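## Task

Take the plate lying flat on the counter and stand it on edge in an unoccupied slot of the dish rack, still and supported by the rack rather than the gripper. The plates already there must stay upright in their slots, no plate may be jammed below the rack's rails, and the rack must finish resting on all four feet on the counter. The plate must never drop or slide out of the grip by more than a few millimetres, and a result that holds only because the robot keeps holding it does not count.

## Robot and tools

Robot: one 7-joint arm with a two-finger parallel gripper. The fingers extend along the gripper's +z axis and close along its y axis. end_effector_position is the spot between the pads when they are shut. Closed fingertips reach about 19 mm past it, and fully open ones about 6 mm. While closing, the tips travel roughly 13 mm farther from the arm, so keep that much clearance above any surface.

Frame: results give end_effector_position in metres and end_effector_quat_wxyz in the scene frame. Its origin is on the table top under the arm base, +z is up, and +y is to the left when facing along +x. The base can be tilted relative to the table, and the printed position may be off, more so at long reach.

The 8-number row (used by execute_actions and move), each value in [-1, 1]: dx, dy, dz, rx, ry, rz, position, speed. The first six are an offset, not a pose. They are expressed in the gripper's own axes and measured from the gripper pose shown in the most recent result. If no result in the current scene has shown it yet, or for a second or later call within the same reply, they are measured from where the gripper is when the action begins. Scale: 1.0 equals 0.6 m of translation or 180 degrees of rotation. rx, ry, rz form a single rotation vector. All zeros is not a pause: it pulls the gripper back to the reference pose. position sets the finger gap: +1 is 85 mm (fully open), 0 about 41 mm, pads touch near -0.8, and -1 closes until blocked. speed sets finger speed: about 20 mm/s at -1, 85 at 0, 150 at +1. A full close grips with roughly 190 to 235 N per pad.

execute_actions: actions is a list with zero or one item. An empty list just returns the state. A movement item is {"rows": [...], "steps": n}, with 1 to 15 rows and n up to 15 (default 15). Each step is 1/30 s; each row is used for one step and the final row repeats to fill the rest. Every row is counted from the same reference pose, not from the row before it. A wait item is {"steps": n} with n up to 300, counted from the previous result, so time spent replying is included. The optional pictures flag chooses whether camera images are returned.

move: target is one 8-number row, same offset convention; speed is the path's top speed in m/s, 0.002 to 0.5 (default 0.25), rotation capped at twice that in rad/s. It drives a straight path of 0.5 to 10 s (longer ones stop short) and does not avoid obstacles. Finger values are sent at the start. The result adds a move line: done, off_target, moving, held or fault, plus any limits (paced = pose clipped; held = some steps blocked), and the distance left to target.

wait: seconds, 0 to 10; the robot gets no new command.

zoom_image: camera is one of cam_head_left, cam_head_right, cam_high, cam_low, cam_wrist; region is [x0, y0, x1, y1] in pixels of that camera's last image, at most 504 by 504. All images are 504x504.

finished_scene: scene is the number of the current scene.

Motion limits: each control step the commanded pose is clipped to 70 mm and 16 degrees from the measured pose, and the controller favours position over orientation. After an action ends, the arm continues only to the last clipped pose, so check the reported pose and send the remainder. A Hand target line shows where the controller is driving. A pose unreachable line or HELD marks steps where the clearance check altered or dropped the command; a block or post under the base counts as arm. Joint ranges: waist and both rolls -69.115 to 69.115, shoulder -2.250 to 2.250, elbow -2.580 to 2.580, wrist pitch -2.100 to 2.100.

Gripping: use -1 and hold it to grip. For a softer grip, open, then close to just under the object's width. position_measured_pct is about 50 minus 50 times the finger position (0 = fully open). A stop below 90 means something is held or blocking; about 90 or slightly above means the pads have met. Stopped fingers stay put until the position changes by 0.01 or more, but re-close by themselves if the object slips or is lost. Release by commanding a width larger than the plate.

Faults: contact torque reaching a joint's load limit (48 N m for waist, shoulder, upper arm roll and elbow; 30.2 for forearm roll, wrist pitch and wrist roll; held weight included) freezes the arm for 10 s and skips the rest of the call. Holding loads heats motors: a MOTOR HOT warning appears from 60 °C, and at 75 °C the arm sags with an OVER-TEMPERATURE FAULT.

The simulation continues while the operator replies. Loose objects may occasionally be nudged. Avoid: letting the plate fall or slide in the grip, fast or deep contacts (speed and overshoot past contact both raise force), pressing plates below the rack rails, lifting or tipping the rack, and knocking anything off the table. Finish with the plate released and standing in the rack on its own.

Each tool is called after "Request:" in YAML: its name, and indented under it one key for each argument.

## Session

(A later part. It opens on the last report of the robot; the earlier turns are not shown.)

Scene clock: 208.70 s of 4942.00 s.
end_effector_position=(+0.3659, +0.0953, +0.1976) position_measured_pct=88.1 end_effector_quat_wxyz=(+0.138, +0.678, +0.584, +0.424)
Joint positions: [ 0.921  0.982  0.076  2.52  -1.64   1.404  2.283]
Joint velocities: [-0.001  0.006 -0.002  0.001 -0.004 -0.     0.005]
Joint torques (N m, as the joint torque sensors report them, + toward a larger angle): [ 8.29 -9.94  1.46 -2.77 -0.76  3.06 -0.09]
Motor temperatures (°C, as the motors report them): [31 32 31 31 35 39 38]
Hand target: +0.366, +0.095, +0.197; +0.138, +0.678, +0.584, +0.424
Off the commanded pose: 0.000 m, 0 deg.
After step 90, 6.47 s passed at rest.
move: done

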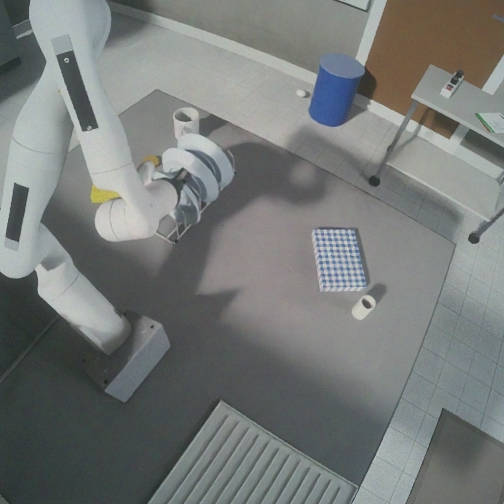

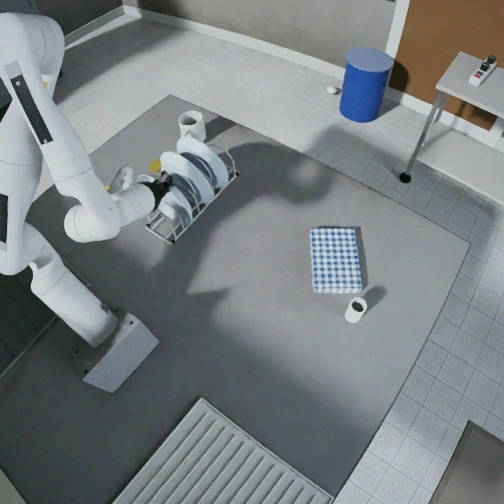

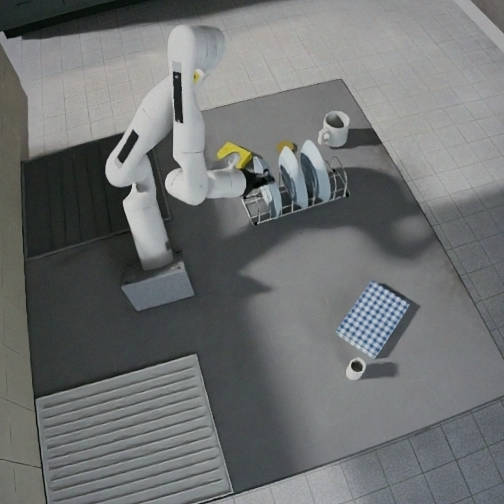

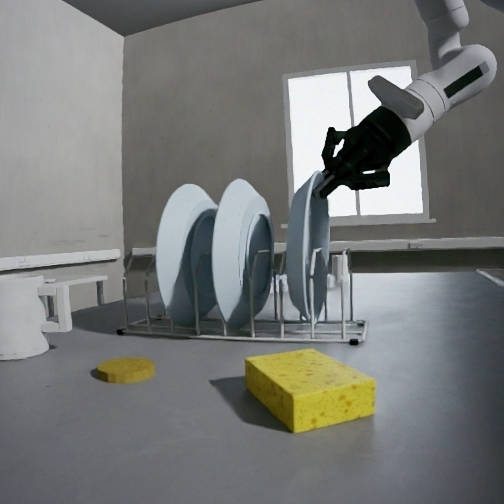

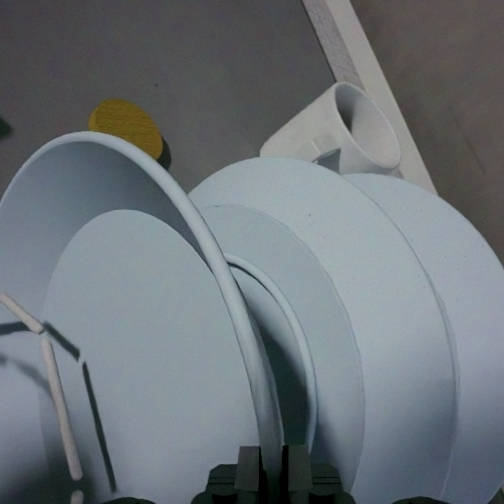

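Request:
move:
  target: [0.0033,-0.0065,0.006,0,0,0,-1,-0.8]
  speed: 0.015

Request:
zoom_image:
  camera: "cam_low"
  region: [220, 280, 350, 350]

Request:
zoom_image:
  camera: "cam_high"
  region: [230, 130, 330, 230]

Scene clock: 216.27 s of 4942.00 s.
end_effector_position=(+0.3658, +0.0992, +0.1937) position_measured_pct=88.1 end_effector_quat_wxyz=(+0.138, +0.678, +0.584, +0.424)
Joint positions: [ 0.912  0.989  0.069  2.534 -1.658  1.405  2.304]
Joint velocities: [-0.003  0.004 -0.003  0.004 -0.004  0.     0.005]
Joint torques (N m, as the joint torque sensors report them, + toward a larger angle): [ 8.39 -9.58  1.5  -1.85 -0.54  3.22 -0.3 ]
Motor temperatures (°C, as the motors report them): [31 32 31 31 35 39 38]
Hand target: +0.366, +0.099, +0.194; +0.138, +0.678, +0.584, +0.424
Off the commanded pose: 0.000 m, 0 deg.
After step 90, 3.87 s passed at rest.
move: done

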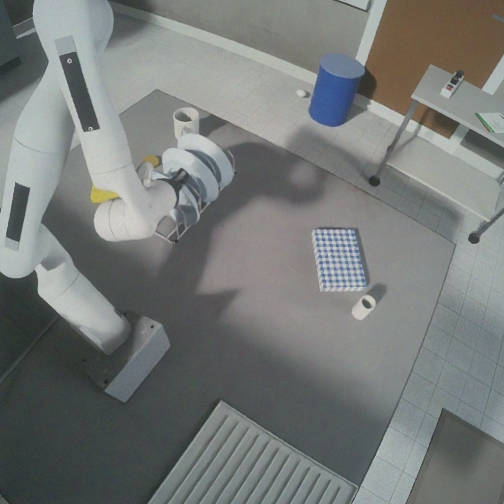

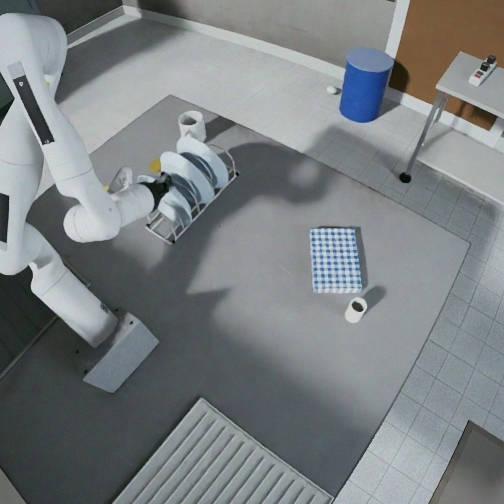

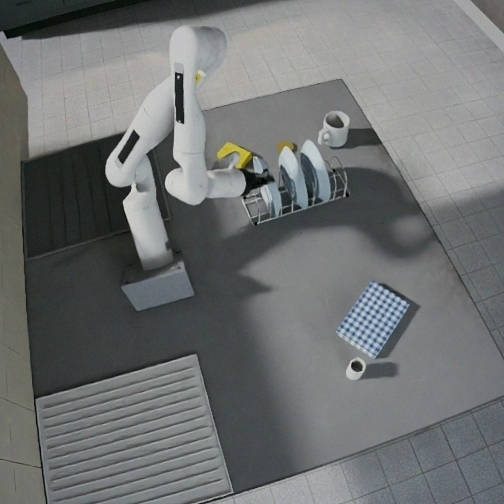

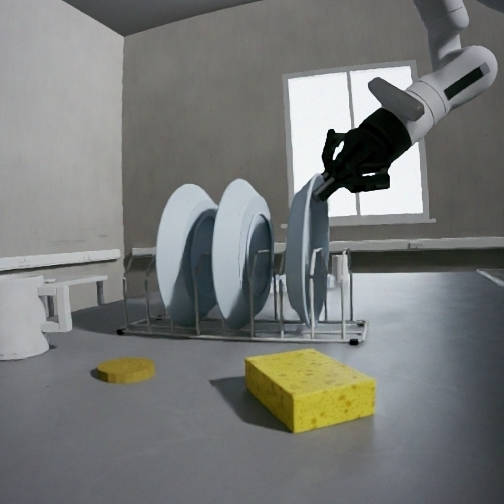

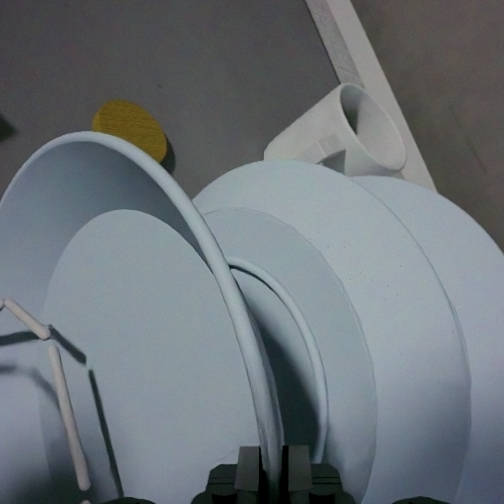

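Region (220, 280, 350, 350) of cam_low's 504x504 image, scaled by 3.877, with more detail than that image has; it fills the top 271 rows of this view, and the rest is white.

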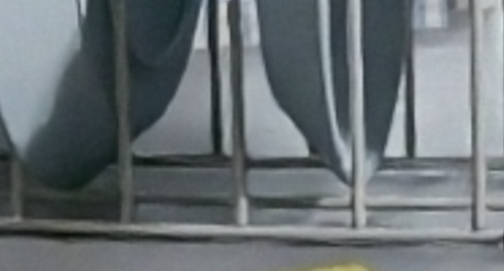

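Region (230, 130, 330, 230) of cam_high's 504x504 image, scaled by 5.040, with more detail than that image has.

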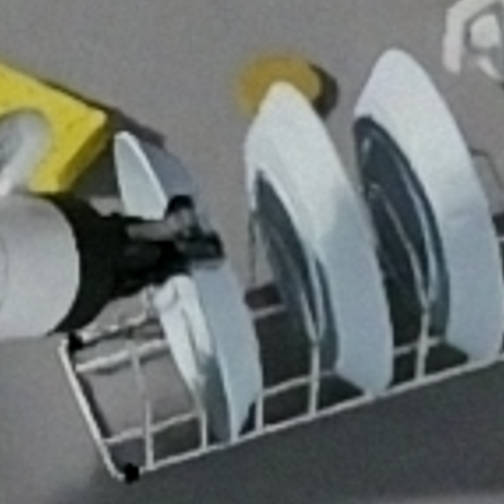

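Request:
move:
  target: [-0.0013,-0.005,0.0045,0,0,0,-1,-0.8]
  speed: 0.01

Request:
zoom_image:
  camera: "cam_low"
  region: [220, 280, 350, 350]

Scene clock: 220.33 s of 4942.00 s.
end_effector_position=(+0.3664, +0.0995, +0.1925) position_measured_pct=88.1 end_effector_quat_wxyz=(+0.141, +0.677, +0.583, +0.426)
Joint positions: [ 0.909  0.999  0.067  2.541 -1.67   1.412  2.323]
Joint velocities: [-0.003  0.003  0.004  0.001 -0.002  0.006  0.003]
Joint torques (N m, as the joint torque sensors report them, + toward a larger angle): [ 3.4  -5.65  0.27 -1.95 -0.67  0.82  0.25]
Motor temperatures (°C, as the motors report them): [31 32 31 31 35 39 38]
Hand target: +0.366, +0.100, +0.190; +0.138, +0.678, +0.584, +0.424
Off the commanded pose: 0.003 m, 0 deg.
After step 90, 0.37 s passed at rest.
move: done

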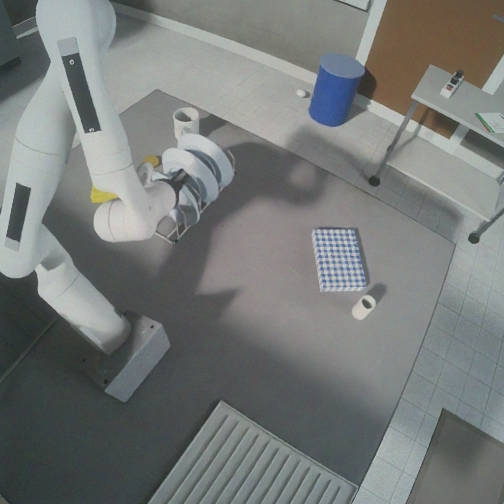

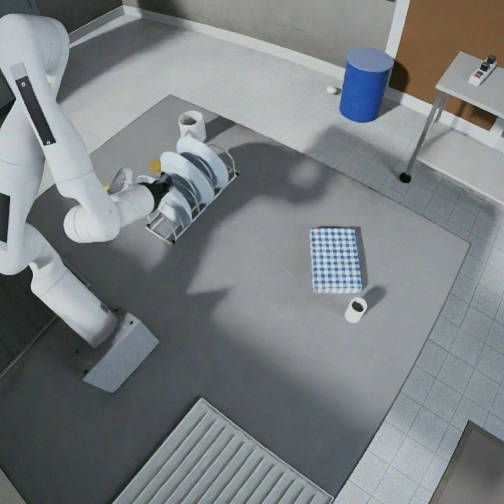

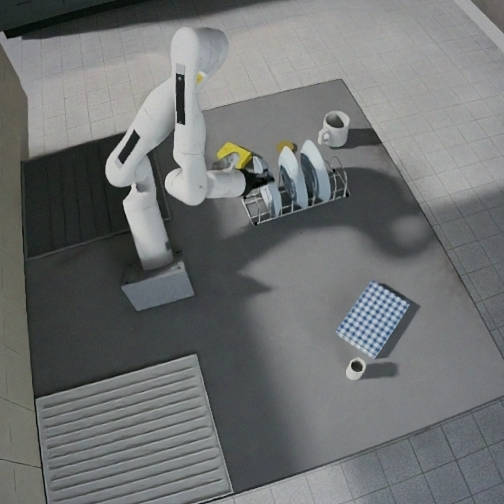

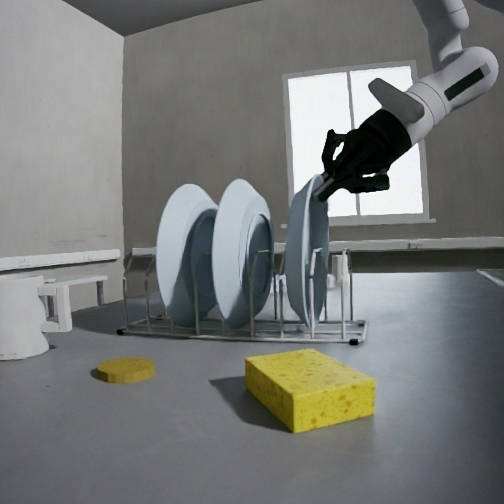

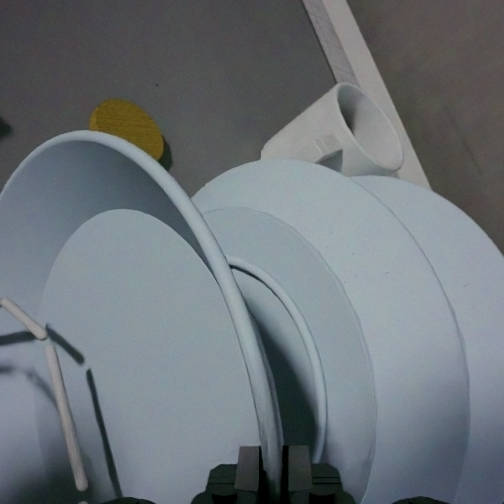

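Region (220, 280, 350, 350) of cam_low's 504x504 image, scaled by 3.877, with more detail than that image has; it fills the top 271 rows of this view, and the rest is white.

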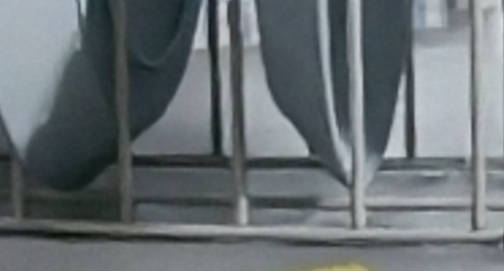

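Request:
move:
  target: [0.0002,0.0003,-0.0003,0,0,0,-1,-0.8]
  speed: 0.01

Request:
zoom_image:
  camera: "cam_head_right"
  region: [140, 170, 220, 250]

Request:
zoom_image:
  camera: "cam_high"
  region: [235, 170, 315, 230]

Scene clock: 228.13 s of 4942.00 s.
end_effector_position=(+0.3664, +0.0996, +0.1928) position_measured_pct=88.1 end_effector_quat_wxyz=(+0.141, +0.677, +0.583, +0.426)
Joint positions: [ 0.91   0.998  0.067  2.541 -1.67   1.412  2.322]
Joint velocities: [ 0.     0.    -0.     0.     0.    -0.001  0.   ]
Joint torques (N m, as the joint torque sensors report them, + toward a larger angle): [ 7.28 -8.75  1.89 -1.92 -0.41  2.15 -0.21]
Motor temperatures (°C, as the motors report them): [31 32 31 31 35 39 38]
Hand target: +0.366, +0.099, +0.193; +0.141, +0.677, +0.583, +0.426
Off the commanded pose: 0.000 m, 0 deg.
After step 90, 4.10 s passed at rest.
move: done

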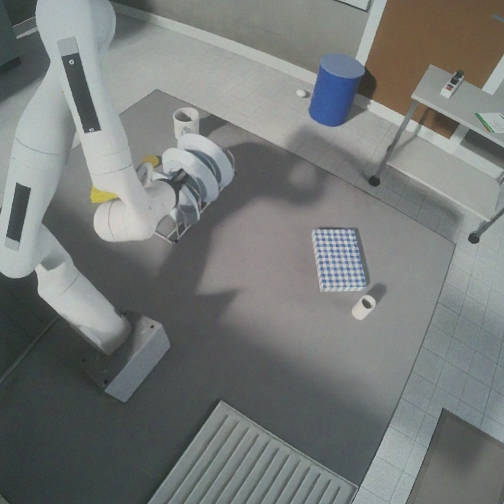

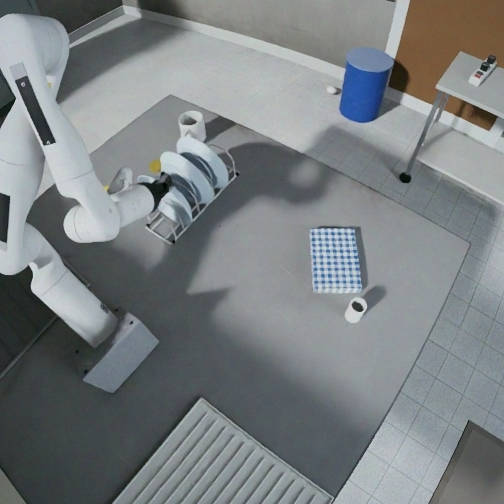

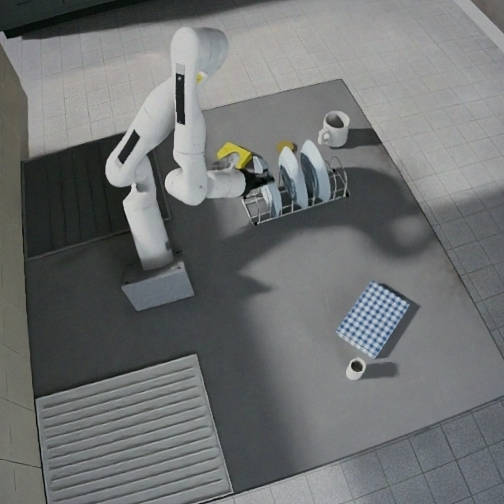

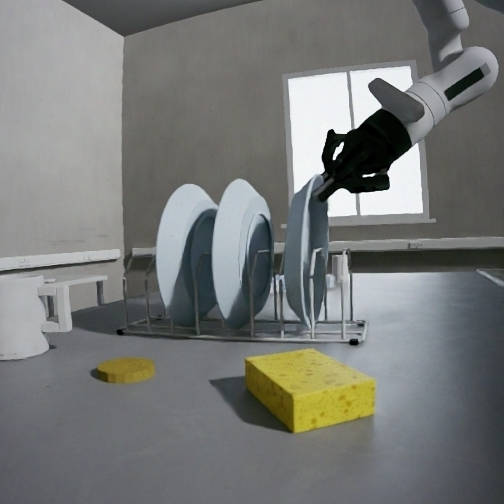

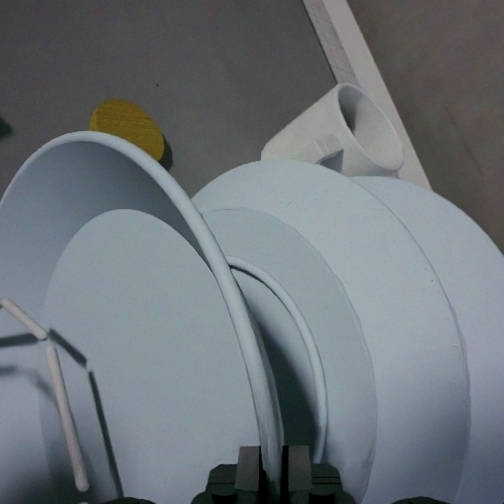

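Region (140, 170, 220, 250) of cam_head_right's 504x504 image, scaled by 6.300, with more detail than that image has.

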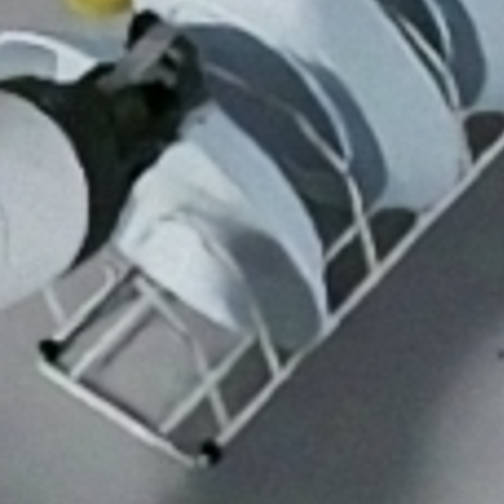

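Region (235, 170, 315, 230) of cam_high's 504x504 image, scaled by 6.300, with more detail than that image has; it fills the top 378 rows of this view, and the rest is white.

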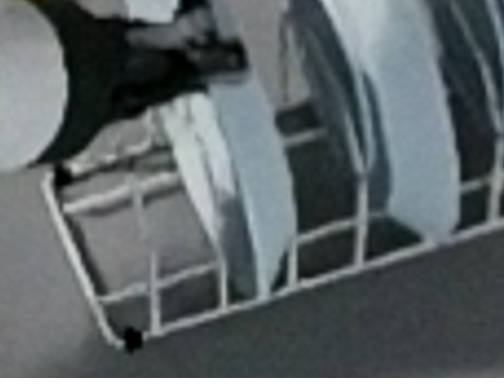

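Request:
move:
  target: [0.0037,-0.0028,0.0028,0,0,0,-1,-0.8]
  speed: 0.008

Scene clock: 231.30 s of 4942.00 s.
end_effector_position=(+0.3667, +0.1017, +0.1924) position_measured_pct=88.1 end_effector_quat_wxyz=(+0.143, +0.677, +0.583, +0.426)
Joint positions: [ 0.905  0.996  0.064  2.549 -1.68   1.414  2.33 ]
Joint velocities: [-0.001 -0.    -0.     0.001 -0.003  0.002  0.001]
Joint torques (N m, as the joint torque sensors report them, + toward a larger angle): [ 6.   -8.    0.75 -1.01  0.48  1.97 -0.28]
Motor temperatures (°C, as the motors report them): [31 32 31 31 35 39 38]
Hand target: +0.366, +0.103, +0.192; +0.141, +0.677, +0.583, +0.426
Off the commanded pose: 0.001 m, 0 deg.
move: done

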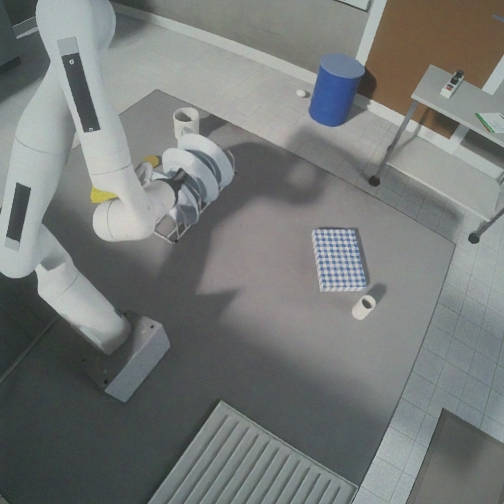

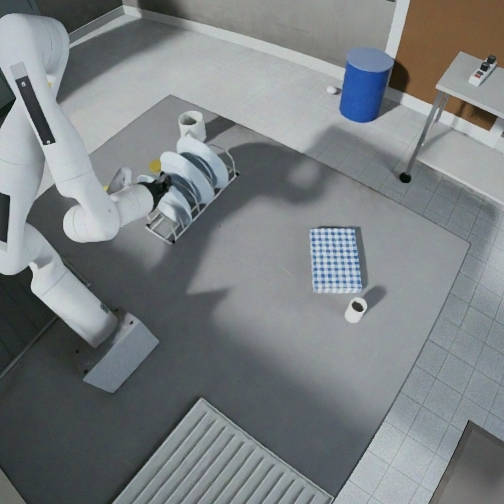

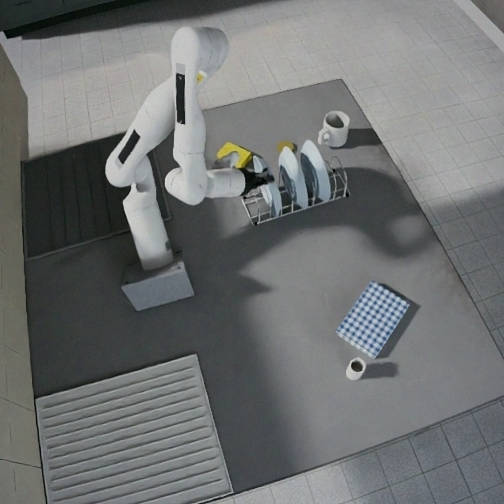

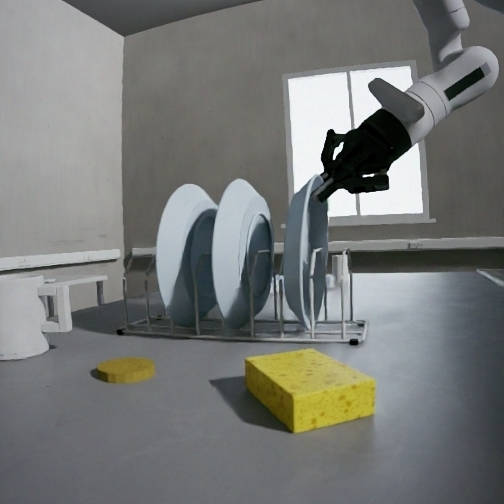

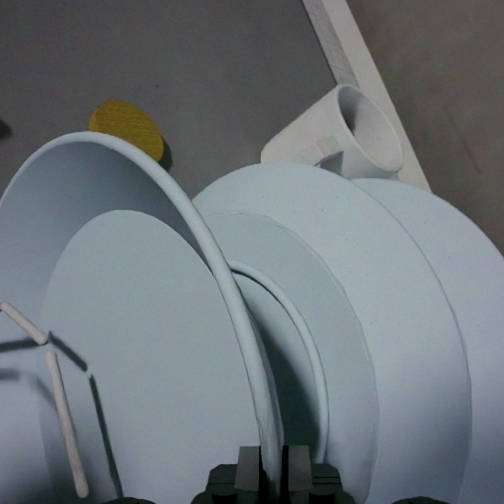

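Near seated. Release slowly.

Request:
move:
  target: [0,0,0,0,0,0,-0.55,-1]
  speed: 0.01

Request:
zoom_image:
  camera: "cam_low"
  region: [200, 150, 400, 350]

Scene clock: 234.97 s of 4942.00 s.
end_effector_position=(+0.3667, +0.1017, +0.1924) position_measured_pct=77.8 end_effector_quat_wxyz=(+0.143, +0.677, +0.583, +0.426)
Joint positions: [ 0.905  0.996  0.064  2.549 -1.68   1.413  2.33 ]
Joint velocities: [-0.    -0.001 -0.    -0.     0.    -0.    -0.001]
Joint torques (N m, as the joint torque sensors report them, + toward a larger angle): [ 7.14 -8.65  1.63 -1.83 -0.26  2.28 -0.16]
Motor temperatures (°C, as the motors report them): [31 32 31 31 35 39 38]
Hand target: +0.367, +0.102, +0.192; +0.143, +0.677, +0.583, +0.426
Off the commanded pose: 0.000 m, 0 deg.
move: done

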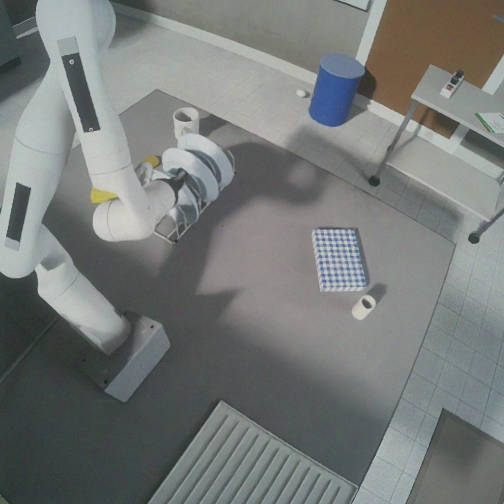

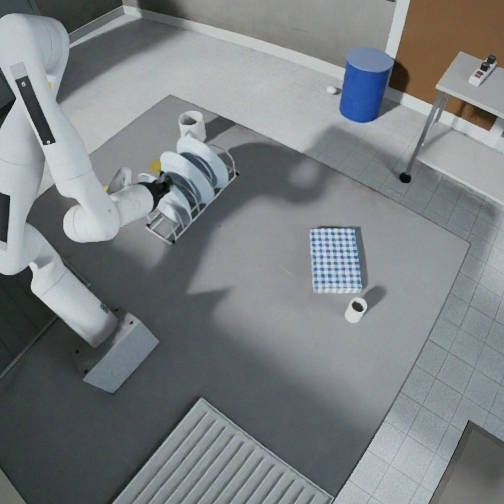

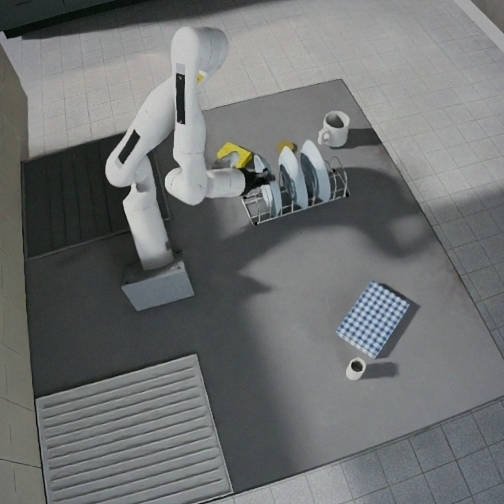

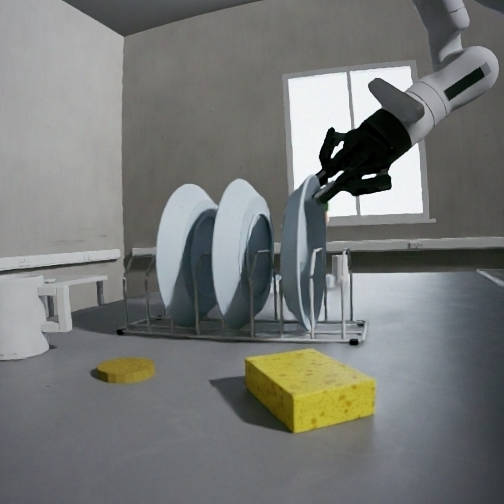

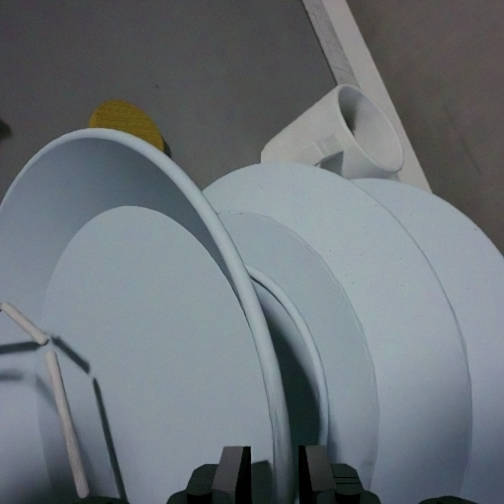

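Region (200, 150, 400, 350) of cam_low's 504x504 image, scaled by 2.520, with more detail than that image has.

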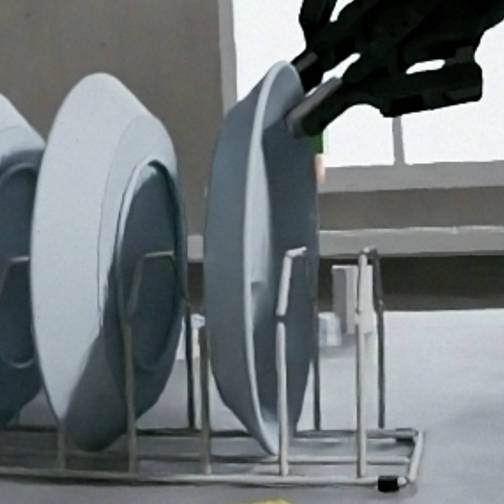

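Request:
move:
  target: [0,0,0,0,0,0,0.0,-0.8]
  speed: 0.01

Request:
move:
  target: [-0.04,0.018,-0.065,0.04,0,0,0.0,-0.8]
  speed: 0.06

Scene clock: 239.77 s of 4942.00 s.
end_effector_position=(+0.3667, +0.1017, +0.1924) position_measured_pct=50.0 end_effector_quat_wxyz=(+0.143, +0.677, +0.583, +0.426)
Joint positions: [ 0.905  0.996  0.064  2.549 -1.68   1.413  2.33 ]
Joint velocities: [-0.001  0.001 -0.001 -0.002 -0.     0.001  0.001]
Joint torques (N m, as the joint torque sensors report them, + toward a larger angle): [ 7.08 -8.82  1.82 -1.7  -0.27  2.21 -0.28]
Motor temperatures (°C, as the motors report them): [31 32 31 31 35 39 38]
Hand target: +0.367, +0.102, +0.192; +0.143, +0.677, +0.583, +0.426
Off the commanded pose: 0.000 m, 0 deg.
After step 90, 0.70 s passed at rest.
move: done

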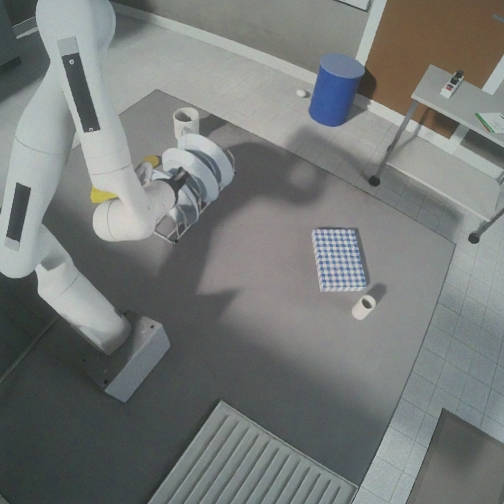

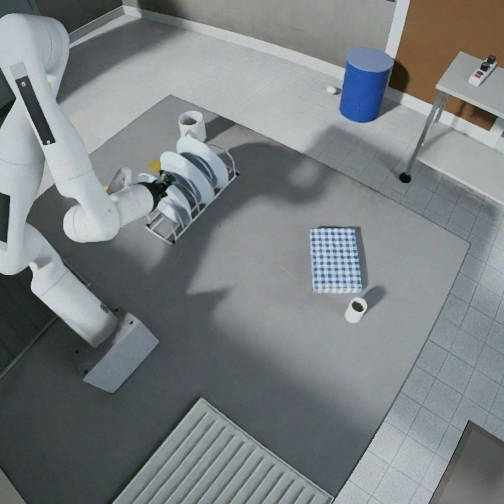

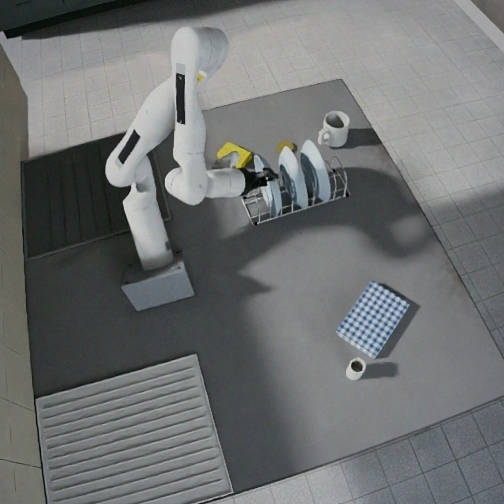

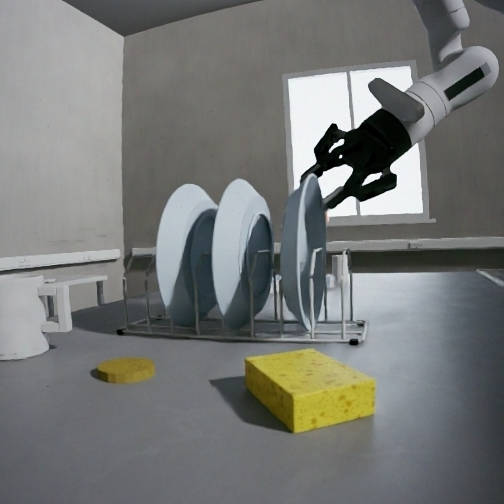

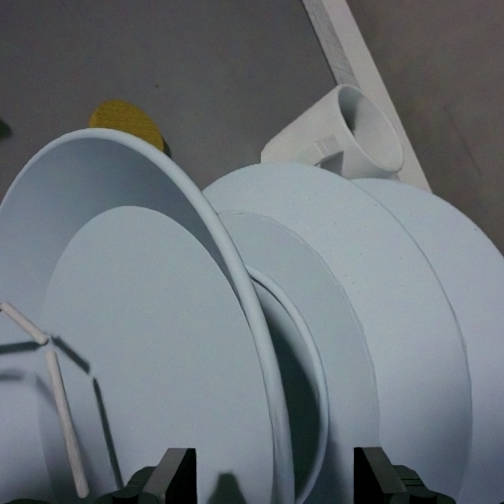

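Scene clock: 241.17 s of 4942.00 s.
end_effector_position=(+0.3458, +0.0650, +0.2131) position_measured_pct=50.0 end_effector_quat_wxyz=(+0.100, +0.685, +0.609, +0.388)
Joint positions: [ 0.965  0.932  0.16   2.368 -1.397  1.385  2.071]
Joint velocities: [ 0.    -0.001  0.002 -0.005  0.006  0.001 -0.006]
Joint torques (N m, as the joint torque sensors report them, + toward a larger angle): [ 6.83 -9.44  2.05 -3.17 -0.68  1.99 -0.42]
Motor temperatures (°C, as the motors report them): [31 32 31 31 35 39 38]
Hand target: +0.346, +0.065, +0.213; +0.100, +0.685, +0.609, +0.388
Off the commanded pose: 0.000 m, 0 deg.
move: done

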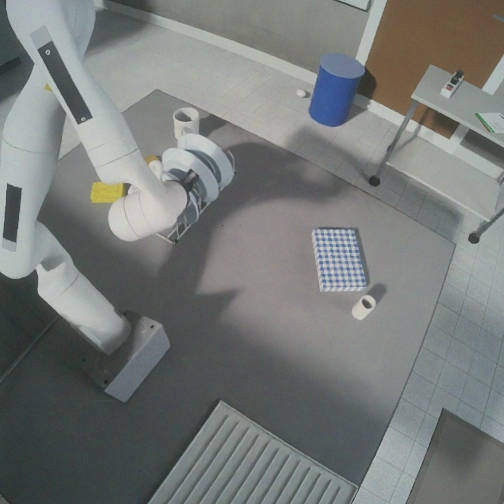

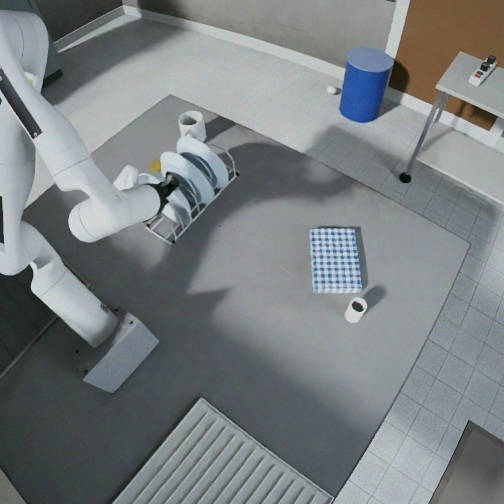

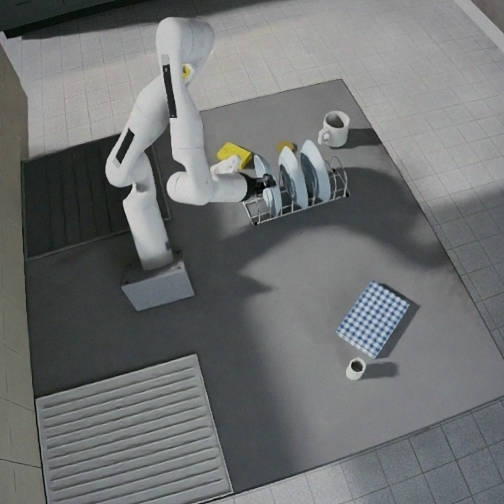

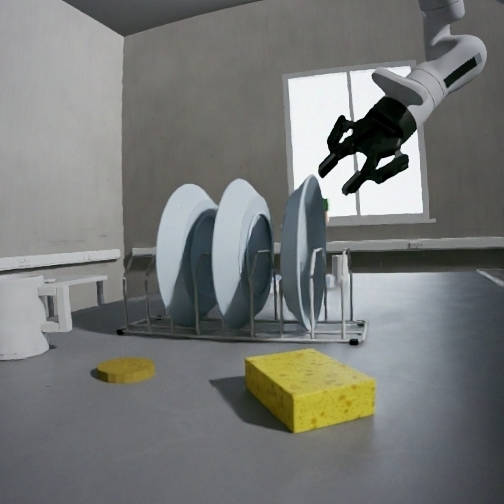

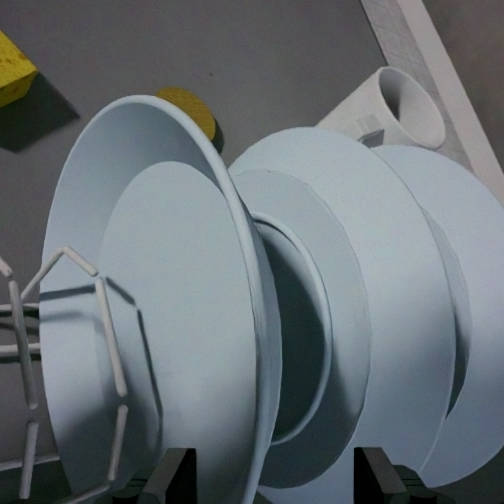

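Request:
finished_scene:
  scene: 1

The scene is finished: the task was done.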